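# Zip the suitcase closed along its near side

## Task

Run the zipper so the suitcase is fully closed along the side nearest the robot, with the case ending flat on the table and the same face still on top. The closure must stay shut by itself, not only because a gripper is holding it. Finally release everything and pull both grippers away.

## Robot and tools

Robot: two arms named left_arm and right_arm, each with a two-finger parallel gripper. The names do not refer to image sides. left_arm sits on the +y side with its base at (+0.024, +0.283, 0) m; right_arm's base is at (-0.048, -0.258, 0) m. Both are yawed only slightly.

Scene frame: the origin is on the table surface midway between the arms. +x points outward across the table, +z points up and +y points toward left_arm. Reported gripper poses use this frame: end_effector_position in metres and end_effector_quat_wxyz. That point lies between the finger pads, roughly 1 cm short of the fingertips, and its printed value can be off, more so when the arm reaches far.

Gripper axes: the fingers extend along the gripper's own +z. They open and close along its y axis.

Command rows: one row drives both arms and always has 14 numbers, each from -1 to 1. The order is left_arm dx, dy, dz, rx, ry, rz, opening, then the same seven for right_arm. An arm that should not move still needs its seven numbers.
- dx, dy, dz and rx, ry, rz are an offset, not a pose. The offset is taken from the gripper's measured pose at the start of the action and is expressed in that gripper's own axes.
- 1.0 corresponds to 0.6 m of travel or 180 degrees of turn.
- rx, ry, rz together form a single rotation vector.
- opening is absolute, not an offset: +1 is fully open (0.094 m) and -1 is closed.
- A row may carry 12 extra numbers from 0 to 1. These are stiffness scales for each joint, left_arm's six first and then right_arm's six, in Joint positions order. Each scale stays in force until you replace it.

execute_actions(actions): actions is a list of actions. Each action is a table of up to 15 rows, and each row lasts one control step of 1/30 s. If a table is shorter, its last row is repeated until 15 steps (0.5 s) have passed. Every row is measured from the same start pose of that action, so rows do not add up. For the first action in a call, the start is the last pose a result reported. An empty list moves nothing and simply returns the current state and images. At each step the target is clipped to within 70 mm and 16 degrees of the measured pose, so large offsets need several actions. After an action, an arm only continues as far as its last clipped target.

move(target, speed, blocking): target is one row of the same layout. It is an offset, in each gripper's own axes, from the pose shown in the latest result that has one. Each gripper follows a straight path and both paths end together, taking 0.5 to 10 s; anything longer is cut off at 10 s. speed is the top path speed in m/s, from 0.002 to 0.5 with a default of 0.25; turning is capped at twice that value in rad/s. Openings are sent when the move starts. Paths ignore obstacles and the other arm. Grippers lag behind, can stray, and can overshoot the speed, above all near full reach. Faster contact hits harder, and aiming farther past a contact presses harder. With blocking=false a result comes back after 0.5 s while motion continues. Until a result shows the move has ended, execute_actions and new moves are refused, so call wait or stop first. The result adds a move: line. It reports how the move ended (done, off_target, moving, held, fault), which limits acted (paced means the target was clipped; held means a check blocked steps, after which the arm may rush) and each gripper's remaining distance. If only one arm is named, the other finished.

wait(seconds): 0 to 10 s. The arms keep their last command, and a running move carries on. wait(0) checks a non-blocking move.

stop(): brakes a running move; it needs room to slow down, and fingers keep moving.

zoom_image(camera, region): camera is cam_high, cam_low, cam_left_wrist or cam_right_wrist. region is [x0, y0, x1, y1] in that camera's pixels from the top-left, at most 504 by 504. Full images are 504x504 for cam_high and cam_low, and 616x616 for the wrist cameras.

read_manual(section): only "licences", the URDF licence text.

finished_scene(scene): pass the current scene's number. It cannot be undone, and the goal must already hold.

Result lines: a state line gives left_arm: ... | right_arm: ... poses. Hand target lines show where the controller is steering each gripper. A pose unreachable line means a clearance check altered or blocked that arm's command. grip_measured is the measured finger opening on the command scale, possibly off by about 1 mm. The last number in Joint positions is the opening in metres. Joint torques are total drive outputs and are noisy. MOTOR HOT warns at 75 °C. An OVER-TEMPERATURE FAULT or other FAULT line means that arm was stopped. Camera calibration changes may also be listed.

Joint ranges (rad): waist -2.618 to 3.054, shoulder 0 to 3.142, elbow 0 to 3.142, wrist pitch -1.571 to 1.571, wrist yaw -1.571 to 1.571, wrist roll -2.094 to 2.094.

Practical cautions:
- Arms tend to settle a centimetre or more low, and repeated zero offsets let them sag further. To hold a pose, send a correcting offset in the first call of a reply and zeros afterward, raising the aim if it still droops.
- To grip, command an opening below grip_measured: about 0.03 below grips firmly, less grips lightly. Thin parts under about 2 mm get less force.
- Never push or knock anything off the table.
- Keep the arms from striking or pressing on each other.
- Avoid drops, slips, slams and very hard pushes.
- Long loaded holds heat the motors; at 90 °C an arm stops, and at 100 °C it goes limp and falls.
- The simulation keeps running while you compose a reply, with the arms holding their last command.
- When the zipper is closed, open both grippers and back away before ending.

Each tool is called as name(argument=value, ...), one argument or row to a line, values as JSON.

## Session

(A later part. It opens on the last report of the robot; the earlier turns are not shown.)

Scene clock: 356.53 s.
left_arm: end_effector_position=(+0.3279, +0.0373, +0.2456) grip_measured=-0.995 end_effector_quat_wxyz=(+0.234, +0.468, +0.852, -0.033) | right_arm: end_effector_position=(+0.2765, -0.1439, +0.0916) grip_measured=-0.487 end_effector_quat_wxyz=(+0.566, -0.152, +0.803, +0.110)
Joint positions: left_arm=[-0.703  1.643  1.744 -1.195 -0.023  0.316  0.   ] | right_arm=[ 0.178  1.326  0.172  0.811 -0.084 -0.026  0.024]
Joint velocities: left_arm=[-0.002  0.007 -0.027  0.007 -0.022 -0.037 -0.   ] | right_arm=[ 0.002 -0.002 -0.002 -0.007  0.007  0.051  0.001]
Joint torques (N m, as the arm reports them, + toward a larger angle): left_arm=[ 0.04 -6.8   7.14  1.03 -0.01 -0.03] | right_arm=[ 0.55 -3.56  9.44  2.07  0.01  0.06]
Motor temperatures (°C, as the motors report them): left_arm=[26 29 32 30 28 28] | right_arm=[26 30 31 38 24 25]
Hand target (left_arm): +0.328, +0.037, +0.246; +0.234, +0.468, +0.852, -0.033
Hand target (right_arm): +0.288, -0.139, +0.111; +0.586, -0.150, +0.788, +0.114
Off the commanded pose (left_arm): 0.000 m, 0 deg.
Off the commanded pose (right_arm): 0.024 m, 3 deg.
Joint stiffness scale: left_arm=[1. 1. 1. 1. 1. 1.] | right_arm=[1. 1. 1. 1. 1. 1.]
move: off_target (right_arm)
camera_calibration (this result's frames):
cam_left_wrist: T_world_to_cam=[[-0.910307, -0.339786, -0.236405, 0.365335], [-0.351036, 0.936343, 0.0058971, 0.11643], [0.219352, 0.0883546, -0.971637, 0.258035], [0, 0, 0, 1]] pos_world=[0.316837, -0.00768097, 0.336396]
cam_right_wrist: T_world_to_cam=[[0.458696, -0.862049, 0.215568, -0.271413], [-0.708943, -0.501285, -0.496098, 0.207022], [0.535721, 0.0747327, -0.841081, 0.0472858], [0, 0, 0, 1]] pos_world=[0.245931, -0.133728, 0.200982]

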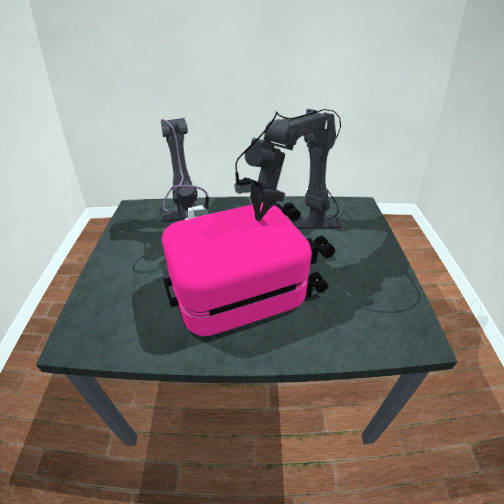

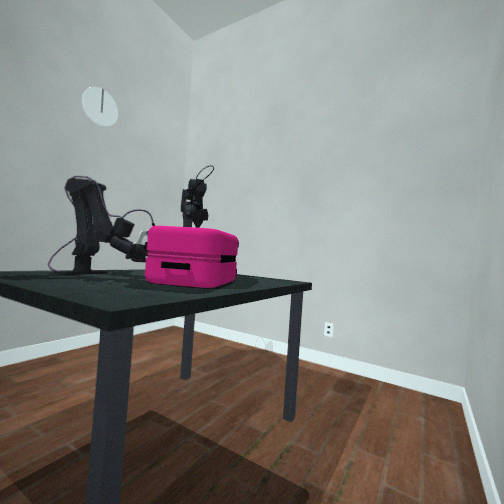

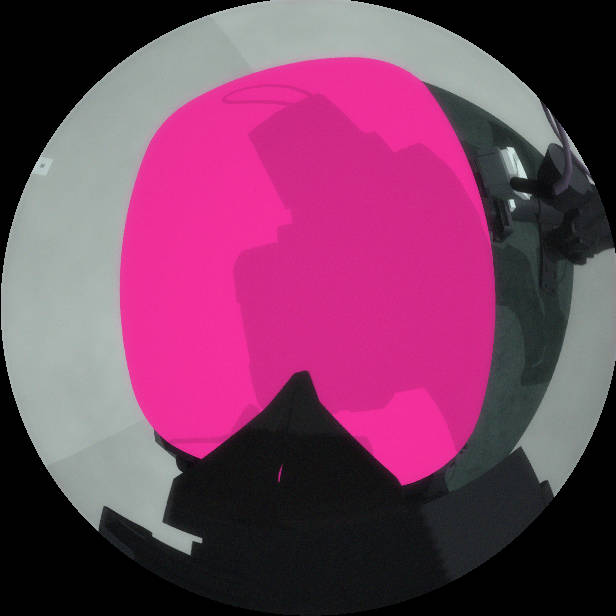

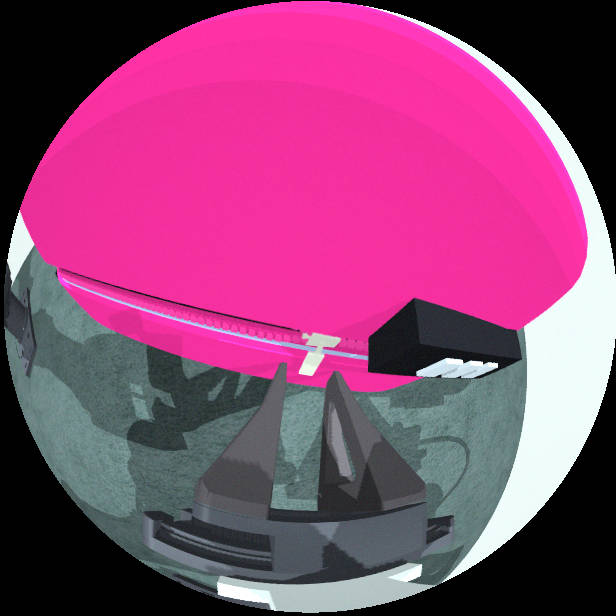

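move(
  target=[0,0,0,0,0,0,-1, -0.0168,0.0,-0.0036,0,-0.0172,0,-0.49],
  speed=0.03,
)

zoom_image(
  camera="cam_right_wrist",
  region=[230, 270, 410, 450],
)

Scene clock: 373.70 s.
left_arm: end_effector_position=(+0.3279, +0.0373, +0.2456) grip_measured=-0.995 end_effector_quat_wxyz=(+0.234, +0.468, +0.852, -0.033) | right_arm: end_effector_position=(+0.2763, -0.1440, +0.0945) grip_measured=-0.487 end_effector_quat_wxyz=(+0.573, -0.152, +0.798, +0.111)
Joint positions: left_arm=[-0.703  1.643  1.744 -1.195 -0.023  0.316  0.   ] | right_arm=[ 0.178  1.326  0.163  0.838 -0.084 -0.026  0.024]
Joint velocities: left_arm=[-0.007 -0.002  0.002  0.007 -0.007 -0.022 -0.   ] | right_arm=[-0.007  0.002  0.002 -0.007  0.022  0.007 -0.   ]
Joint torques (N m, as the arm reports them, + toward a larger angle): left_arm=[ 0.02 -6.75  7.04  1.03 -0.02  0.  ] | right_arm=[-0.09 -3.2   4.56  2.51 -0.06  0.03]
Motor temperatures (°C, as the motors report them): left_arm=[26 29 32 30 28 28] | right_arm=[26 30 32 38 24 25]
Hand target (left_arm): +0.328, +0.037, +0.246; +0.234, +0.468, +0.852, -0.033
Hand target (right_arm): +0.278, -0.143, +0.102; +0.587, -0.150, +0.787, +0.114
Off the commanded pose (left_arm): 0.000 m, 0 deg.
Off the commanded pose (right_arm): 0.008 m, 2 deg.
Joint stiffness scale: left_arm=[1. 1. 1. 1. 1. 1.] | right_arm=[1. 1. 1. 1. 1. 1.]
move: done
camera_calibration (this result's frames):
cam_left_wrist: T_world_to_cam=[[-0.910307, -0.339786, -0.236405, 0.365335], [-0.351036, 0.936343, 0.0058971, 0.11643], [0.219352, 0.0883546, -0.971637, 0.258035], [0, 0, 0, 1]] pos_world=[0.316837, -0.00768097, 0.336396]
cam_right_wrist: T_world_to_cam=[[0.454964, -0.863165, 0.218982, -0.271423], [-0.700295, -0.498698, -0.510771, 0.207564], [0.550086, 0.07903, -0.83136, 0.0455784], [0, 0, 0, 1]] pos_world=[0.243772, -0.134374, 0.203347]

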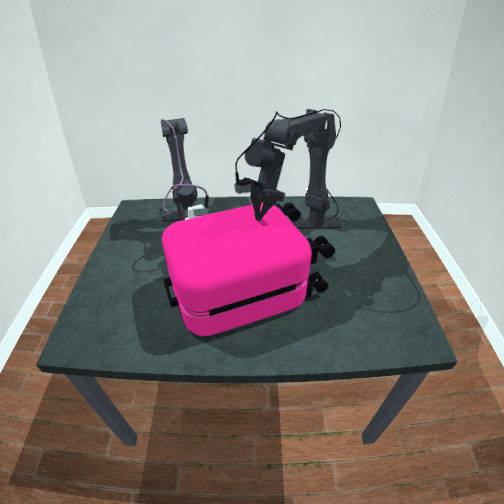

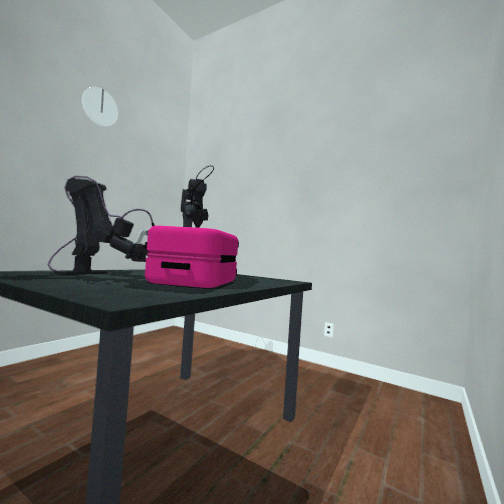

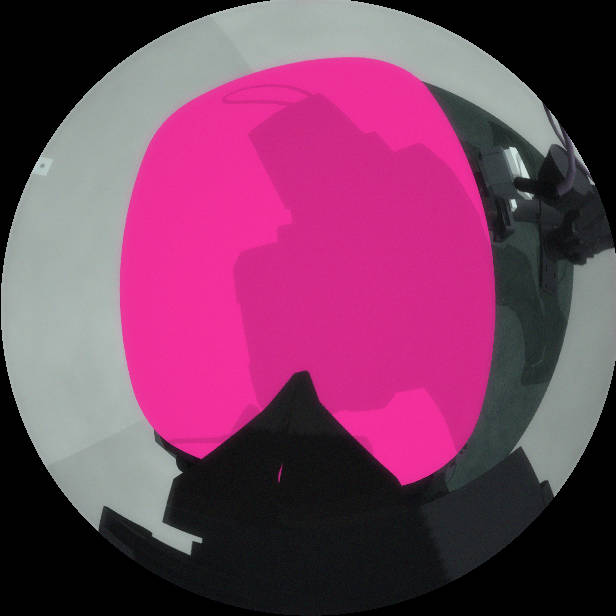

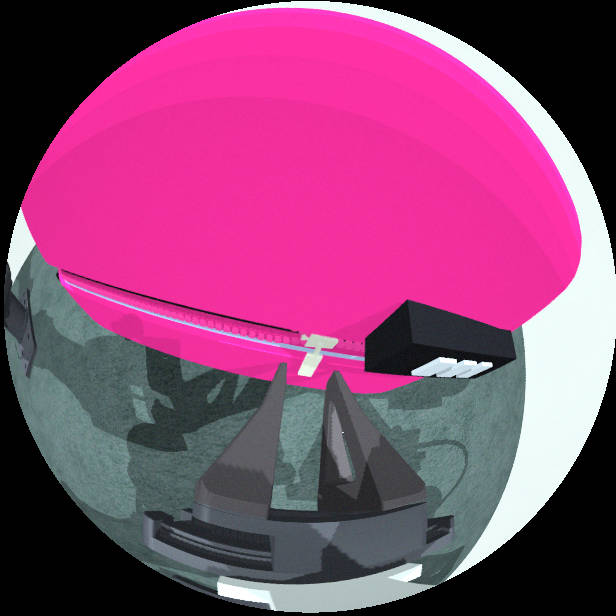

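Region (230, 270, 410, 450) of cam_right_wrist's 616x616 image, scaled by 2.800, with more detail than that image has.

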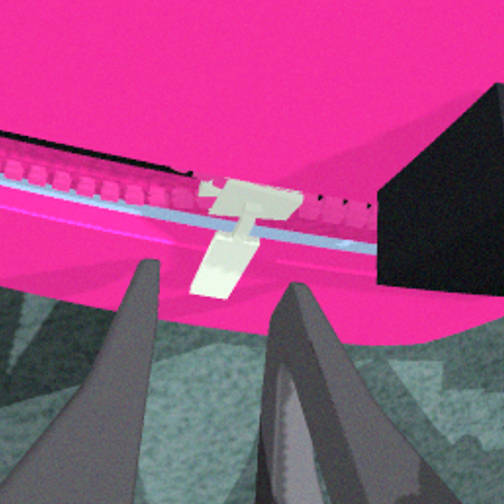

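move(
  target=[0,0,0,0,0,0,-1, -0.0163,0.0,-0.009,0,-0.0223,0,-0.49],
  speed=0.03,
)

zoom_image(
  camera="cam_right_wrist",
  region=[230, 270, 410, 450],
)

Scene clock: 380.93 s.
left_arm: end_effector_position=(+0.3279, +0.0373, +0.2456) grip_measured=-0.995 end_effector_quat_wxyz=(+0.234, +0.468, +0.852, -0.033) | right_arm: end_effector_position=(+0.2752, -0.1443, +0.1039) grip_measured=-0.487 end_effector_quat_wxyz=(+0.596, -0.150, +0.781, +0.113)
Joint positions: left_arm=[-0.703  1.643  1.744 -1.195 -0.023  0.316  0.   ] | right_arm=[ 0.178  1.326  0.138  0.918 -0.084 -0.026  0.024]
Joint velocities: left_arm=[-0.007 -0.002 -0.002 -0.007 -0.007  0.051  0.   ] | right_arm=[-0.012  0.007 -0.002 -0.007  0.037  0.022 -0.   ]
Joint torques (N m, as the arm reports them, + toward a larger angle): left_arm=[-0.09 -6.8   7.12  1.04 -0.01 -0.01] | right_arm=[-0.3  -2.96  3.96  2.36 -0.11  0.05]
Motor temperatures (°C, as the motors report them): left_arm=[26 29 32 30 28 28] | right_arm=[26 30 31 39 24 25]
Hand target (left_arm): +0.328, +0.037, +0.246; +0.234, +0.468, +0.852, -0.033
Hand target (right_arm): +0.274, -0.145, +0.105; +0.600, -0.148, +0.777, +0.116
Off the commanded pose (left_arm): 0.000 m, 0 deg.
Off the commanded pose (right_arm): 0.002 m, 1 deg.
Joint stiffness scale: left_arm=[1. 1. 1. 1. 1. 1.] | right_arm=[1. 1. 1. 1. 1. 1.]
move: done
camera_calibration (this result's frames):
cam_left_wrist: T_world_to_cam=[[-0.910307, -0.339786, -0.236405, 0.365335], [-0.351036, 0.936343, 0.0058971, 0.11643], [0.219352, 0.0883546, -0.971637, 0.258035], [0, 0, 0, 1]] pos_world=[0.316837, -0.00768097, 0.336396]
cam_right_wrist: T_world_to_cam=[[0.443005, -0.866743, 0.229135, -0.271569], [-0.671846, -0.490187, -0.555283, 0.209545], [0.593607, 0.0920499, -0.799474, 0.0405855], [0, 0, 0, 1]] pos_world=[0.236997, -0.1364, 0.21103]

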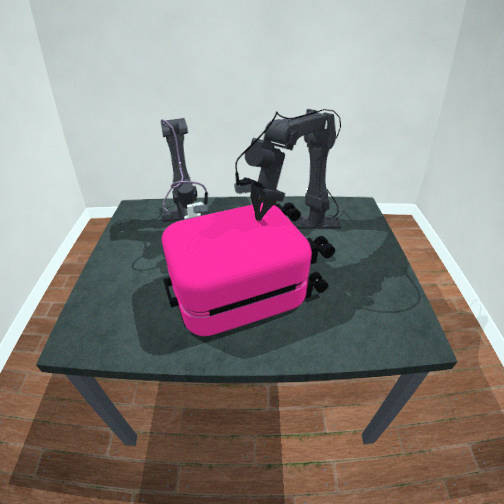

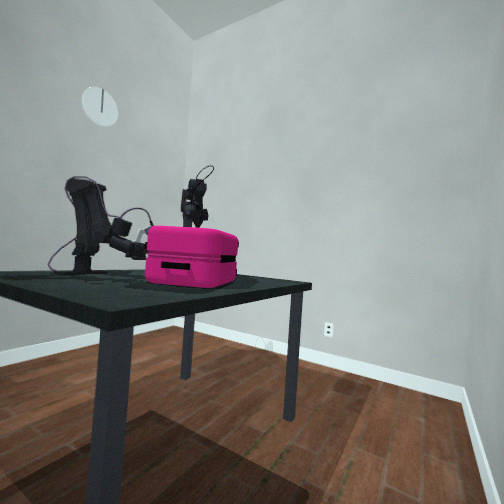

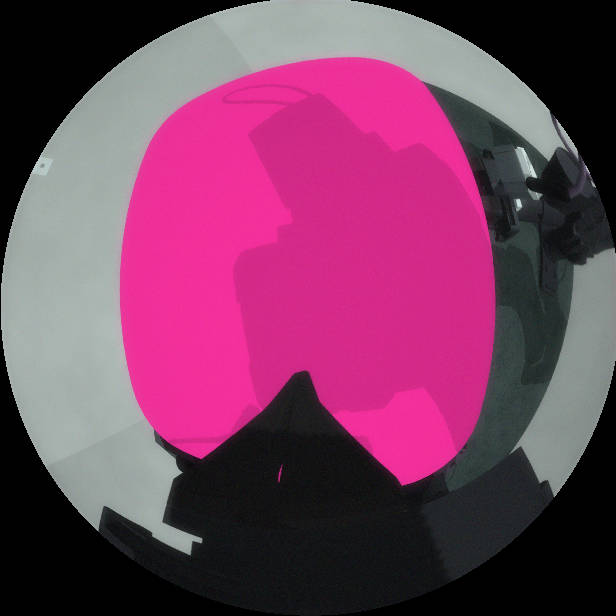

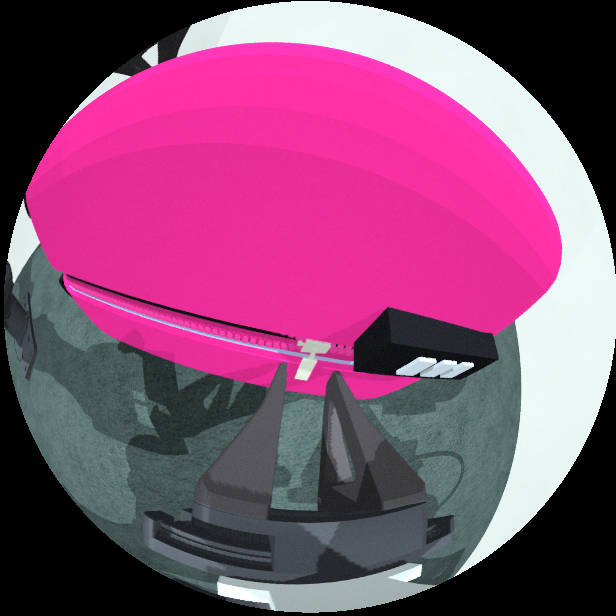

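Region (230, 270, 410, 450) of cam_right_wrist's 616x616 image, scaled by 2.800, with more detail than that image has.

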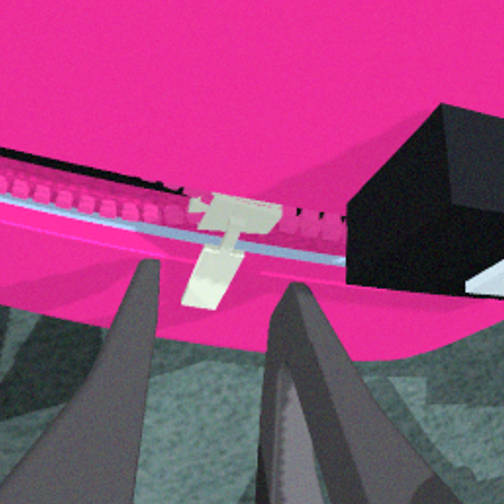

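move(
  target=[0,0,0,0,0,0,-1, 0.0095,0.0,0.0095,0,0,0,-0.49],
  speed=0.02,
)

zoom_image(
  camera="cam_right_wrist",
  region=[230, 270, 410, 450],
)

Scene clock: 400.67 s.
left_arm: end_effector_position=(+0.3279, +0.0373, +0.2456) grip_measured=-0.995 end_effector_quat_wxyz=(+0.234, +0.468, +0.852, -0.033) | right_arm: end_effector_position=(+0.2764, -0.1440, +0.0939) grip_measured=-0.487 end_effector_quat_wxyz=(+0.588, -0.151, +0.787, +0.112)
Joint positions: left_arm=[-0.703  1.643  1.744 -1.195 -0.023  0.316  0.   ] | right_arm=[ 0.178  1.387  0.136  0.963 -0.084 -0.026  0.024]
Joint velocities: left_arm=[-0.022  0.002 -0.007 -0.051 -0.022  0.007  0.   ] | right_arm=[-0.002  0.002 -0.002  0.081  0.037 -0.007  0.   ]
Joint torques (N m, as the arm reports them, + toward a larger angle): left_arm=[-0.07 -6.81  7.1   1.04 -0.01  0.  ] | right_arm=[ 0.21 -1.88  4.85  2.46 -0.01  0.02]
Motor temperatures (°C, as the motors report them): left_arm=[26 29 32 31 28 28] | right_arm=[26 30 31 39 24 25]
Hand target (left_arm): +0.328, +0.037, +0.246; +0.234, +0.468, +0.852, -0.033
Hand target (right_arm): +0.279, -0.143, +0.097; +0.595, -0.150, +0.781, +0.113
Off the commanded pose (left_arm): 0.000 m, 0 deg.
Off the commanded pose (right_arm): 0.004 m, 1 deg.
Joint stiffness scale: left_arm=[1. 1. 1. 1. 1. 1.] | right_arm=[1. 1. 1. 1. 1. 1.]
move: done
camera_calibration (this result's frames):
cam_left_wrist: T_world_to_cam=[[-0.910307, -0.339786, -0.236405, 0.365335], [-0.351036, 0.936343, 0.0058971, 0.11643], [0.219352, 0.0883546, -0.971637, 0.258035], [0, 0, 0, 1]] pos_world=[0.316837, -0.00768097, 0.336396]
cam_right_wrist: T_world_to_cam=[[0.447162, -0.8655, 0.225737, -0.270127], [-0.681856, -0.493182, -0.540226, 0.205823], [0.578895, 0.0876486, -0.810678, 0.036319], [0, 0, 0, 1]] pos_world=[0.240107, -0.13547, 0.201611]

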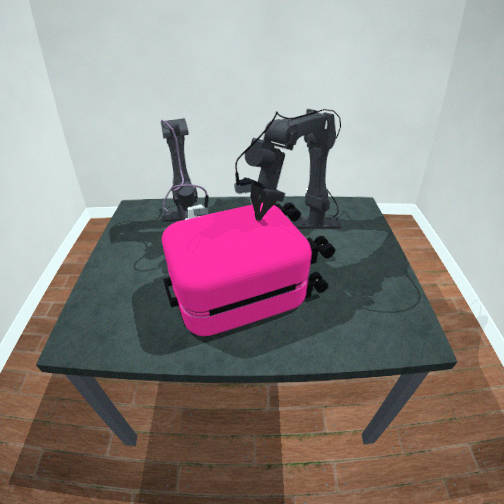

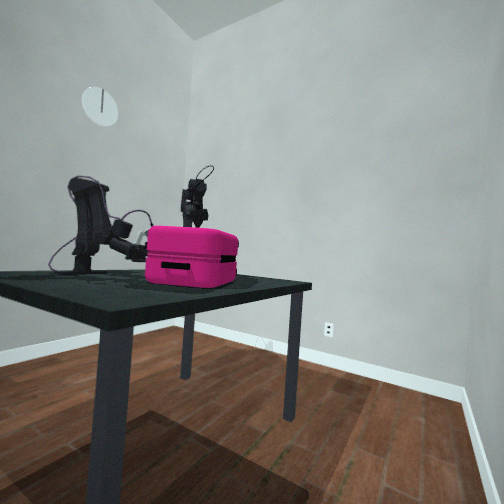

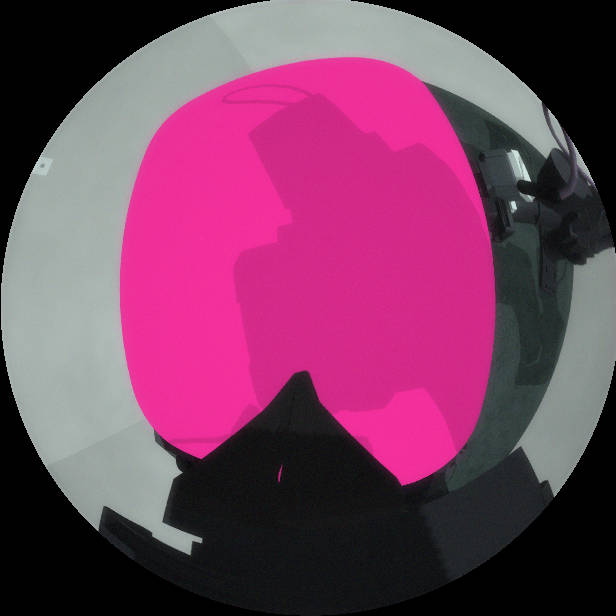

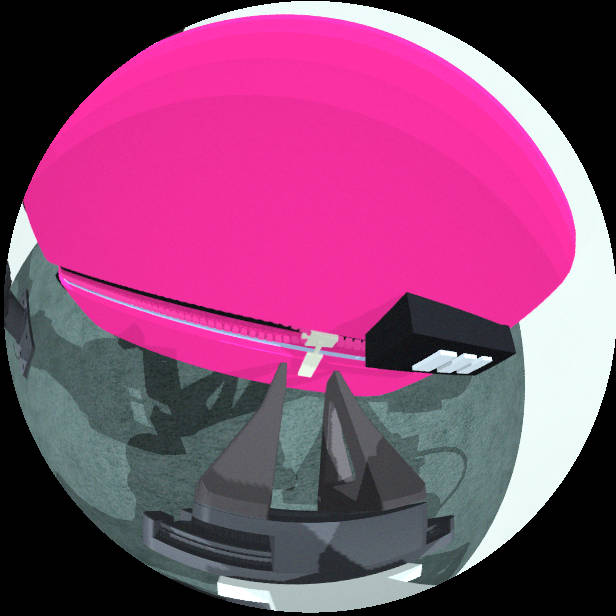

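Region (230, 270, 410, 450) of cam_right_wrist's 616x616 image, scaled by 2.800, with more detail than that image has.

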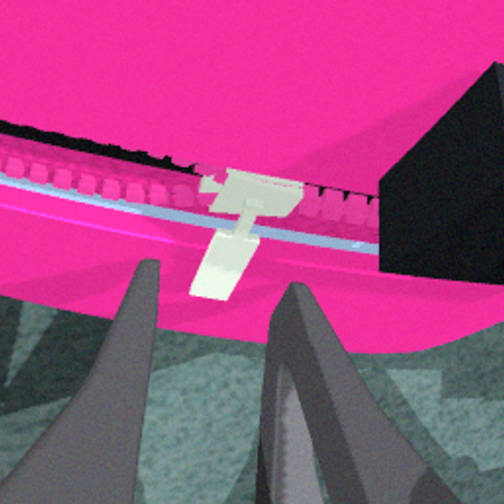

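execute_actions(
  actions=[
    [[0,0,0,0,0,0,-1,-0.006,0,0.003,0,-0.005,0,-0.55],[0,0,0,0,0,0,-1,-0.006,0,0.003,0,-0.005,0,-0.6],[0,0,0,0,0,0,-1,-0.006,0,0.003,0,-0.005,0,-0.65],[0,0,0,0,0,0,-1,-0.006,0,0.003,0,-0.005,0,-0.7],[0,0,0,0,0,0,-1,-0.006,0,0.003,0,-0.005,0,-0.74],[0,0,0,0,0,0,-1,-0.006,0,0.003,0,-0.005,0,-0.77],[0,0,0,0,0,0,-1,-0.006,0,0.003,0,-0.005,0,-0.79],[0,0,0,0,0,0,-1,-0.006,0,0.003,0,-0.005,0,-0.81],[0,0,0,0,0,0,-1,-0.006,0,0.003,0,-0.005,0,-0.83],[0,0,0,0,0,0,-1,-0.006,0,0.003,0,-0.005,0,-0.85],[0,0,0,0,0,0,-1,-0.006,0,0.003,0,-0.005,0,-0.87],[0,0,0,0,0,0,-1,-0.006,0,0.003,0,-0.005,0,-0.89]],
  ],
)

zoom_image(
  camera="cam_right_wrist",
  region=[250, 300, 370, 420],
)

Scene clock: 408.00 s.
left_arm: end_effector_position=(+0.3279, +0.0373, +0.2456) grip_measured=-0.995 end_effector_quat_wxyz=(+0.234, +0.468, +0.852, -0.033) | right_arm: end_effector_position=(+0.2764, -0.1440, +0.0939) grip_measured=-0.882 end_effector_quat_wxyz=(+0.588, -0.151, +0.787, +0.112)
Joint positions: left_arm=[-0.703  1.643  1.744 -1.195 -0.023  0.316  0.   ] | right_arm=[ 0.178  1.388  0.135  0.964 -0.084 -0.026  0.006]
Joint velocities: left_arm=[-0.017  0.002 -0.007  0.037  0.007 -0.051 -0.   ] | right_arm=[-0.012 -0.002  0.002 -0.037  0.007 -0.022  0.   ]
Joint torques (N m, as the arm reports them, + toward a larger angle): left_arm=[-0.02 -6.76  7.05  1.05 -0.01 -0.03] | right_arm=[ 0.09 -2.39  5.04  2.34 -0.01  0.02]
Motor temperatures (°C, as the motors report them): left_arm=[26 29 32 31 28 28] | right_arm=[26 30 31 40 24 25]
Hand target (left_arm): +0.328, +0.037, +0.246; +0.234, +0.468, +0.852, -0.033
Hand target (right_arm): +0.279, -0.143, +0.097; +0.594, -0.150, +0.782, +0.113
Off the commanded pose (left_arm): 0.000 m, 0 deg.
Off the commanded pose (right_arm): 0.004 m, 1 deg.
Joint stiffness scale: left_arm=[1. 1. 1. 1. 1. 1.] | right_arm=[1. 1. 1. 1. 1. 1.]
camera_calibration (this result's frames):
cam_left_wrist: T_world_to_cam=[[-0.910307, -0.339786, -0.236405, 0.365335], [-0.351036, 0.936343, 0.0058971, 0.11643], [0.219352, 0.0883546, -0.971637, 0.258035], [0, 0, 0, 1]] pos_world=[0.316837, -0.00768097, 0.336396]
cam_right_wrist: T_world_to_cam=[[0.447079, -0.865524, 0.225805, -0.270109], [-0.681658, -0.493123, -0.540529, 0.205779], [0.579191, 0.0877372, -0.810457, 0.0362563], [0, 0, 0, 1]] pos_world=[0.240032, -0.135492, 0.201606]

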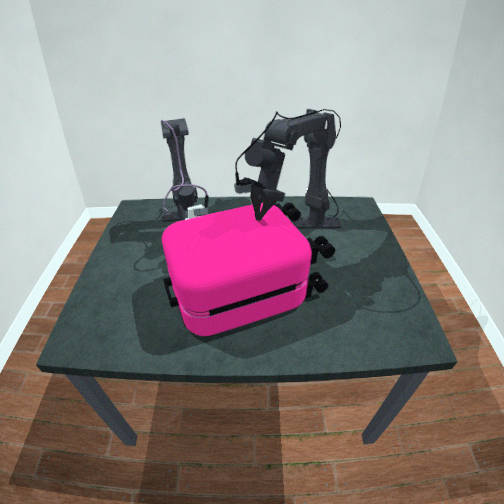

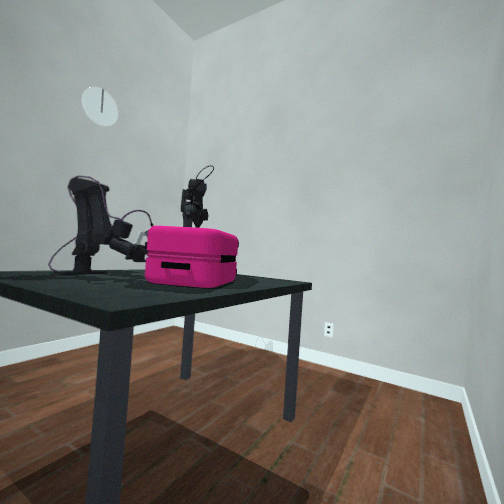

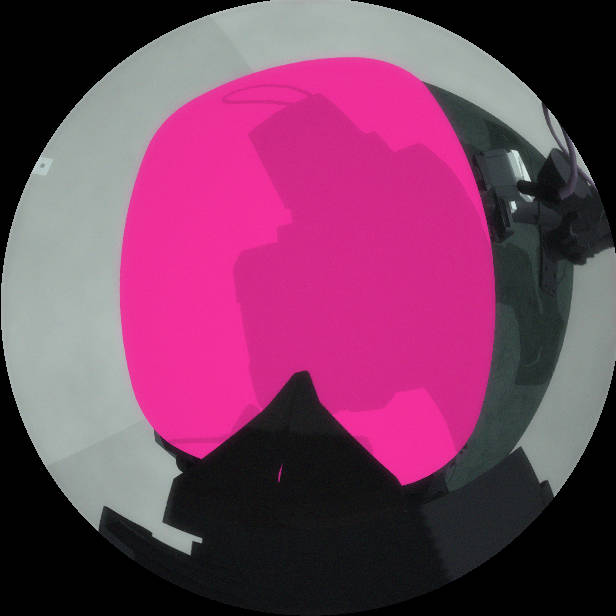

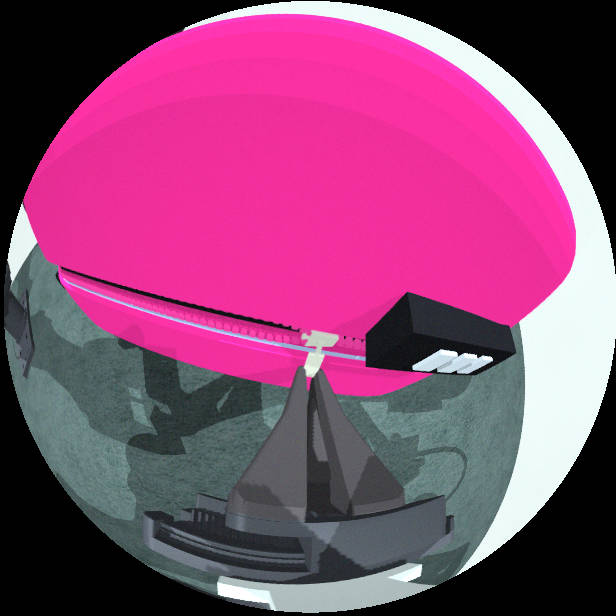

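Region (250, 300, 370, 420) of cam_right_wrist's 616x616 image, scaled by 4.200, with more detail than that image has.

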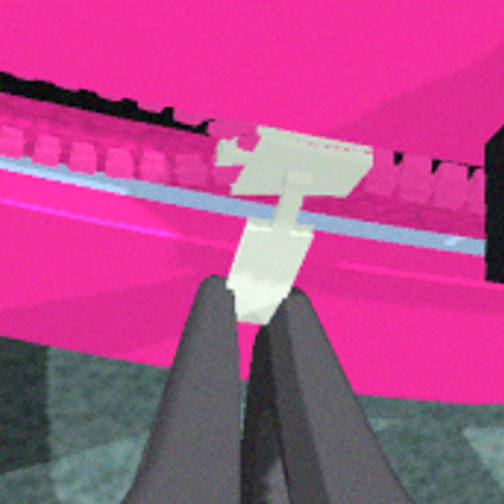

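execute_actions(
  actions=[
    [[0.004,-0.0015,0.008,0,0,0,-1,-0.006,0,0.003,0,-0.005,0,-0.9],[0.005,-0.002,0.011,0,0,0,-1,-0.006,0,0.003,0,-0.005,0,-0.905],[0.006,-0.0025,0.014,0,0,0,-1,-0.006,0,0.003,0,-0.005,0,-0.91],[0.008,-0.003,0.017,0,0,0,-1,-0.006,0,0.003,0,-0.005,0,-0.915],[0.009,-0.0035,0.02,0,0,0,-1,-0.006,0,0.003,0,-0.005,0,-0.92],[0.0107,-0.004,0.0223,0,0,0,-1,-0.006,0,0.003,0,-0.005,0,-0.925]],
  ],
)

Scene clock: 415.73 s.
left_arm: end_effector_position=(+0.3288, +0.0366, +0.2452) grip_measured=-0.995 end_effector_quat_wxyz=(+0.249, +0.466, +0.848, -0.036) | right_arm: end_effector_position=(+0.2764, -0.1440, +0.0939) grip_measured=-0.911 end_effector_quat_wxyz=(+0.588, -0.151, +0.787, +0.112)
Joint positions: left_arm=[-0.703  1.615  1.697 -1.143 -0.023  0.316  0.   ] | right_arm=[ 0.178  1.388  0.135  0.964 -0.084 -0.026  0.004]
Joint velocities: left_arm=[-0.002 -0.002  0.002 -0.022 -0.066 -0.037 -0.   ] | right_arm=[ 0.002 -0.007 -0.002 -0.037  0.007  0.007 -0.001]
Joint torques (N m, as the arm reports them, + toward a larger angle): left_arm=[-0.09 -5.89  3.89  1.22 -0.01 -0.04] | right_arm=[ 0.17 -2.33  5.09  2.36 -0.03  0.01]
Motor temperatures (°C, as the motors report them): left_arm=[26 30 32 31 28 28] | right_arm=[26 29 31 40 24 25]
Hand target (left_arm): +0.328, +0.038, +0.231; +0.234, +0.468, +0.852, -0.033
Hand target (right_arm): +0.279, -0.143, +0.097; +0.594, -0.150, +0.782, +0.114
Off the commanded pose (left_arm): 0.015 m, 2 deg.
Off the commanded pose (right_arm): 0.004 m, 1 deg.
Joint stiffness scale: left_arm=[1. 1. 1. 1. 1. 1.] | right_arm=[1. 1. 1. 1. 1. 1.]
camera_calibration (this result's frames):
cam_left_wrist: T_world_to_cam=[[-0.904298, -0.344792, -0.251721, 0.367761], [-0.350838, 0.936179, -0.0219495, 0.124225], [0.243224, 0.0684644, -0.967551, 0.24935], [0, 0, 0, 1]] pos_world=[0.3155, -0.00656687, 0.336559]
cam_right_wrist: T_world_to_cam=[[0.447079, -0.865524, 0.225805, -0.270109], [-0.681658, -0.493123, -0.540529, 0.205779], [0.579191, 0.0877372, -0.810457, 0.0362563], [0, 0, 0, 1]] pos_world=[0.240032, -0.135492, 0.201606]

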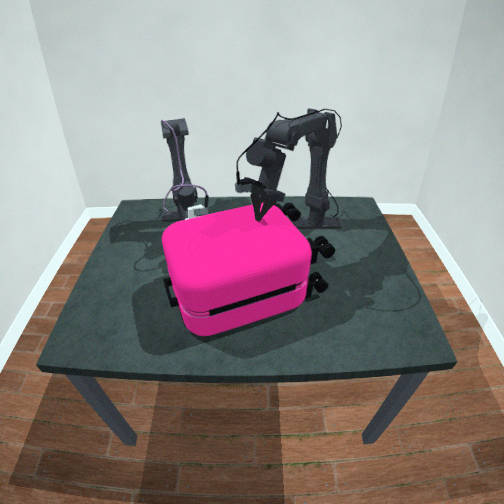

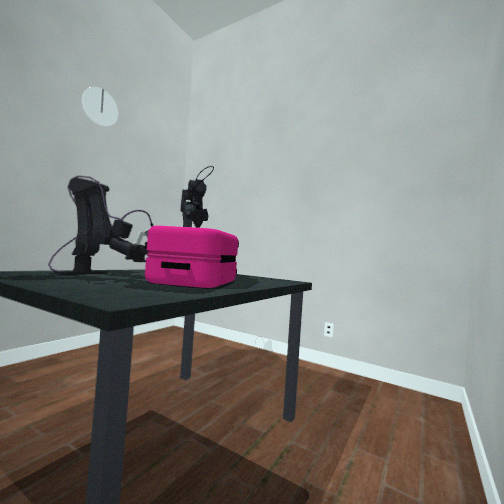

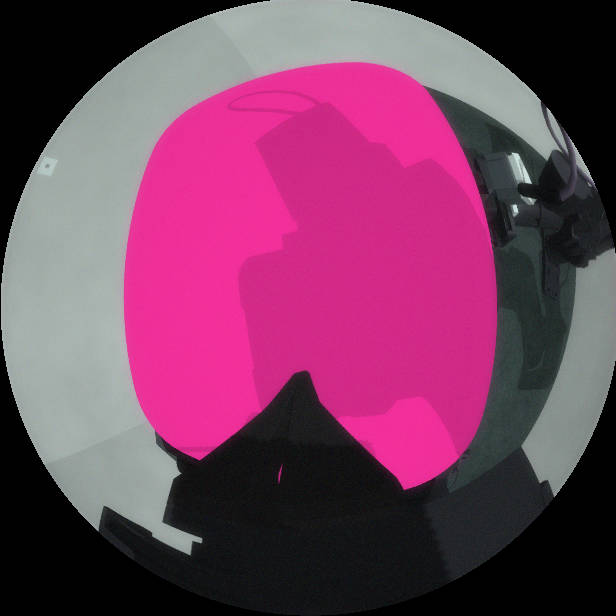

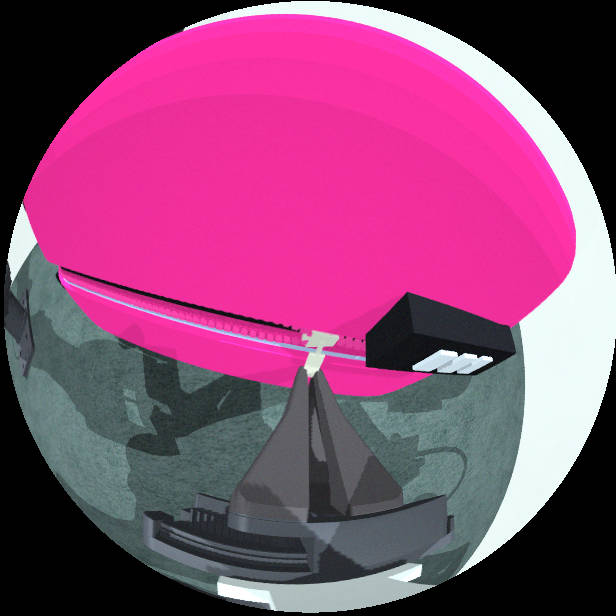

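zoom_image(
  camera="cam_right_wrist",
  region=[270, 320, 350, 400],
)

Region (270, 320, 350, 400) of cam_right_wrist's 616x616 image, scaled by 6.300, with more detail than that image has.

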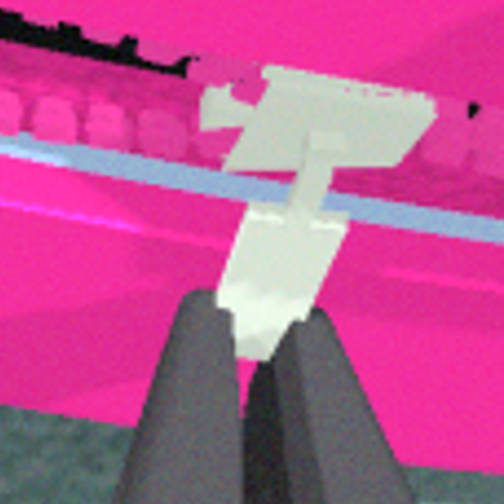

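move(
  target=[0.0107,-0.004,0.0223,0,0,0,-1, -0.008,0.035,-0.002,0,-0.005,0,-0.95],
  speed=0.02,
)

zoom_image(
  camera="cam_right_wrist",
  region=[250, 300, 370, 420],
)

Scene clock: 423.17 s.
left_arm: end_effector_position=(+0.3325, +0.0335, +0.2457) grip_measured=-0.995 end_effector_quat_wxyz=(+0.270, +0.463, +0.843, -0.040) | right_arm: end_effector_position=(+0.2750, -0.1412, +0.0933) grip_measured=-0.925 end_effector_quat_wxyz=(+0.592, -0.126, +0.792, +0.086)
Joint positions: left_arm=[-0.703  1.592  1.653 -1.08  -0.023  0.316  0.   ] | right_arm=[0.271 1.388 0.135 0.963 0.077 0.009 0.004]
Joint velocities: left_arm=[-0.002  0.007  0.002  0.007  0.022 -0.022  0.   ] | right_arm=[ 0.017 -0.002  0.007 -0.037  0.081 -0.007 -0.   ]
Joint torques (N m, as the arm reports them, + toward a larger angle): left_arm=[-0.02 -5.99  4.06  1.13 -0.01 -0.01] | right_arm=[ 2.36 -4.69  4.29  2.15 -0.59  0.01]
Motor temperatures (°C, as the motors report them): left_arm=[26 29 32 31 28 28] | right_arm=[26 30 31 40 24 25]
Hand target (left_arm): +0.329, +0.037, +0.231; +0.249, +0.466, +0.848, -0.036
Hand target (right_arm): +0.269, -0.125, +0.099; +0.594, -0.149, +0.782, +0.114
Off the commanded pose (left_arm): 0.016 m, 2 deg.
Off the commanded pose (right_arm): 0.019 m, 4 deg.
Joint stiffness scale: left_arm=[1. 1. 1. 1. 1. 1.] | right_arm=[1. 1. 1. 1. 1. 1.]
move: off_target (left_arm, right_arm)
camera_calibration (this result's frames):
cam_left_wrist: T_world_to_cam=[[-0.895705, -0.351952, -0.271738, 0.372492], [-0.349509, 0.935071, -0.0590384, 0.137157], [0.274873, 0.0420939, -0.960559, 0.237803], [0, 0, 0, 1]] pos_world=[0.316215, -0.00716211, 0.337742]
cam_right_wrist: T_world_to_cam=[[0.383418, -0.892359, 0.238089, -0.254421], [-0.714239, -0.449928, -0.536123, 0.220558], [0.585537, 0.0355064, -0.809868, 0.0271448], [0, 0, 0, 1]] pos_world=[0.239186, -0.128764, 0.200805]

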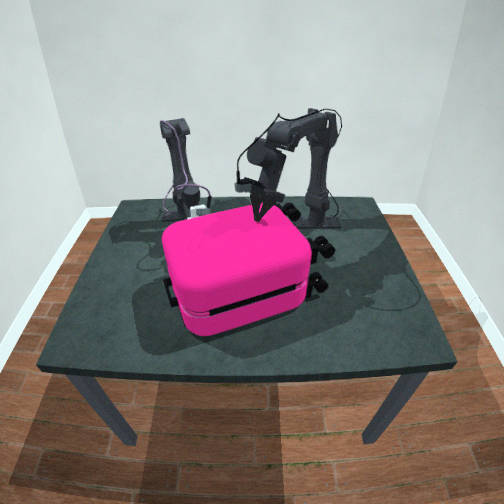

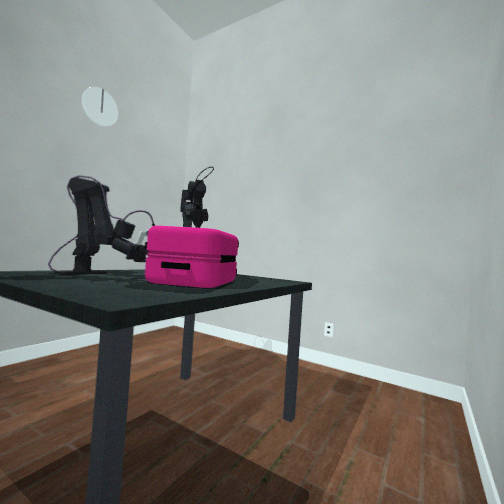

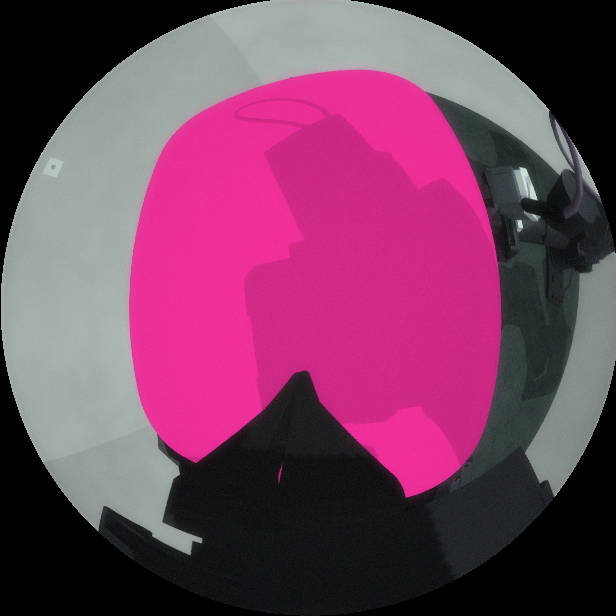

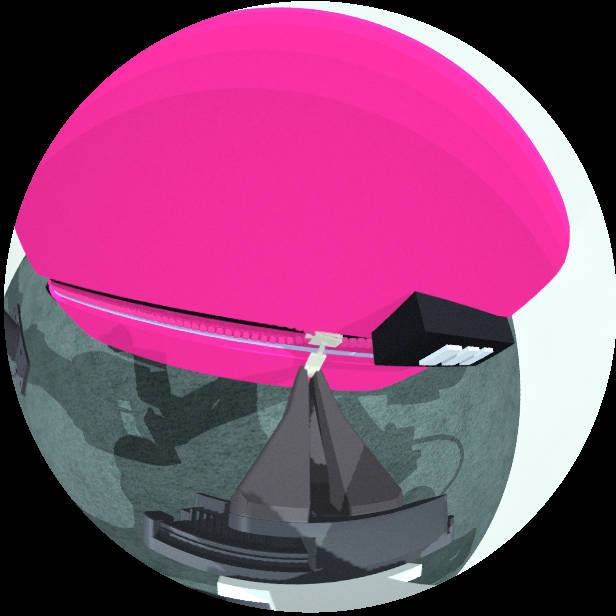

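Region (250, 300, 370, 420) of cam_right_wrist's 616x616 image, scaled by 4.200, with more detail than that image has.

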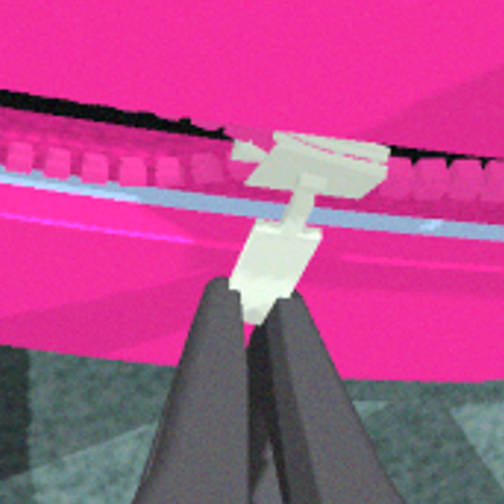

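move(
  target=[0.0164,-0.0061,0.0283,0.0138,0.0422,0,-1, -0.008,0.08,-0.002,-0.05,-0.005,0,-0.96],
  speed=0.03,
)

zoom_image(
  camera="cam_right_wrist",
  region=[250, 300, 400, 420],
)

Scene clock: 454.40 s.
left_arm: end_effector_position=(+0.3334, +0.0327, +0.2454) grip_measured=-0.995 end_effector_quat_wxyz=(+0.240, +0.467, +0.850, -0.035) | right_arm: end_effector_position=(+0.2720, -0.1352, +0.0936) grip_measured=-0.925 end_effector_quat_wxyz=(+0.592, -0.107, +0.794, +0.088)
Joint positions: left_arm=[-0.703  1.658  1.754 -1.177 -0.023  0.316  0.   ] | right_arm=[0.33  1.388 0.135 0.963 0.154 0.059 0.004]
Joint velocities: left_arm=[ 0.002  0.007 -0.007 -0.007 -0.022 -0.022 -0.   ] | right_arm=[-0.002  0.017  0.002  0.007  0.007 -0.051 -0.001]
Joint torques (N m, as the arm reports them, + toward a larger angle): left_arm=[-0.18 -3.19  7.47  0.7  -0.06 -0.06] | right_arm=[ 4.38 -3.47  4.93  2.2  -1.56 -0.22]
Motor temperatures (°C, as the motors report them): left_arm=[26 29 31 31 28 28] | right_arm=[26 30 31 40 25 25]
Hand target (left_arm): +0.332, +0.034, +0.226; +0.204, +0.470, +0.858, -0.027
Hand target (right_arm): +0.258, -0.098, +0.097; +0.585, -0.170, +0.779, +0.148
Off the commanded pose (left_arm): 0.020 m, 4 deg.
Off the commanded pose (right_arm): 0.042 m, 10 deg.
Joint stiffness scale: left_arm=[1. 1. 1. 1. 1. 1.] | right_arm=[1. 1. 1. 1. 1. 1.]
move: off_target (left_arm, right_arm)
camera_calibration (this result's frames):
cam_left_wrist: T_world_to_cam=[[-0.908062, -0.341656, -0.242269, 0.369483], [-0.351041, 0.936348, -0.00471199, 0.125279], [0.228458, 0.0807676, -0.970198, 0.253822], [0, 0, 0, 1]] pos_world=[0.321504, -0.0115689, 0.336362]
cam_right_wrist: T_world_to_cam=[[0.359266, -0.908627, 0.212897, -0.241233], [-0.729347, -0.415695, -0.543369, 0.230702], [0.58222, 0.0399384, -0.81205, 0.0307091], [0, 0, 0, 1]] pos_world=[0.237049, -0.124516, 0.201651]

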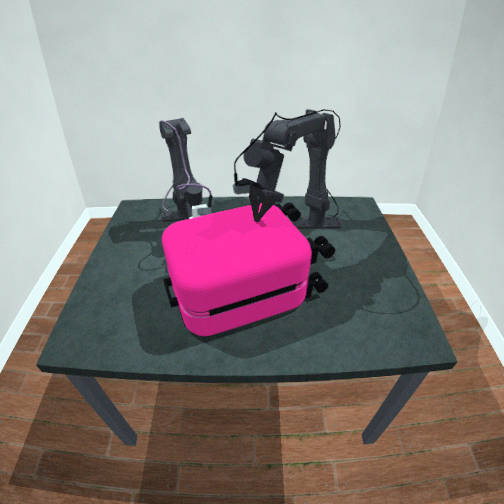

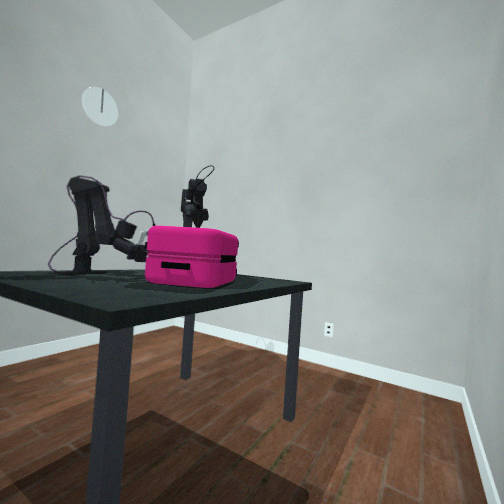

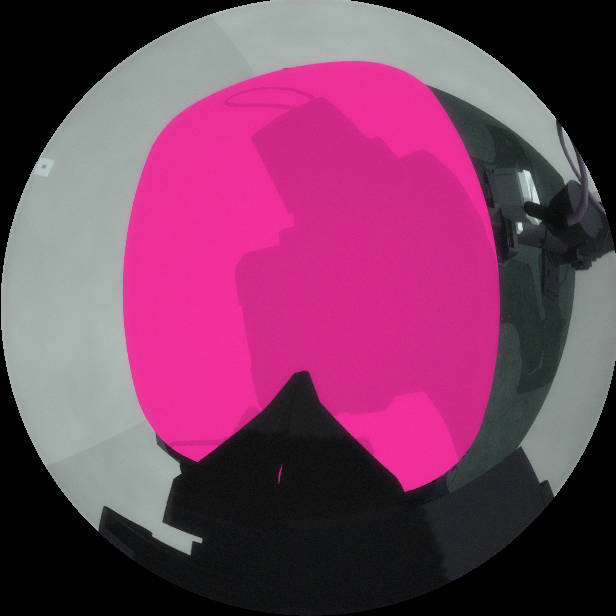

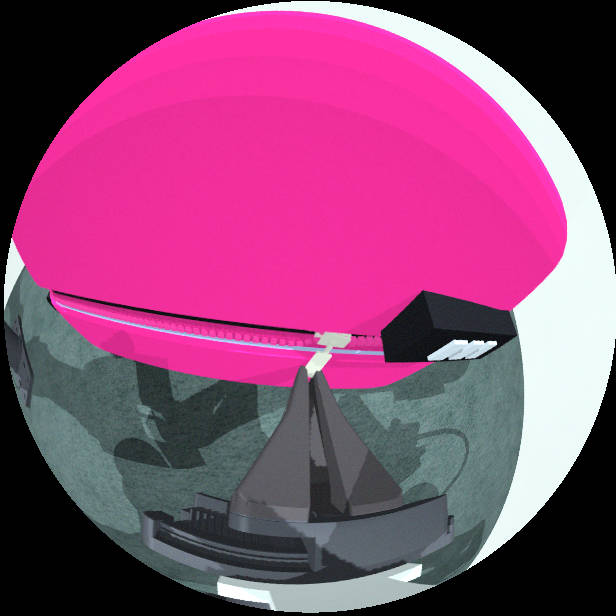

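Region (250, 300, 400, 420) of cam_right_wrist's 616x616 image, scaled by 3.360, with more detail than that image has; it fills the top 403 rows of this view, and the rest is white.

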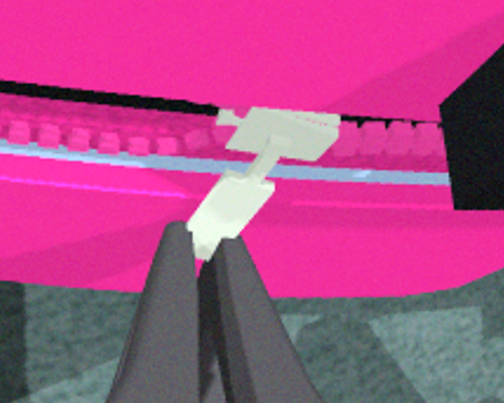

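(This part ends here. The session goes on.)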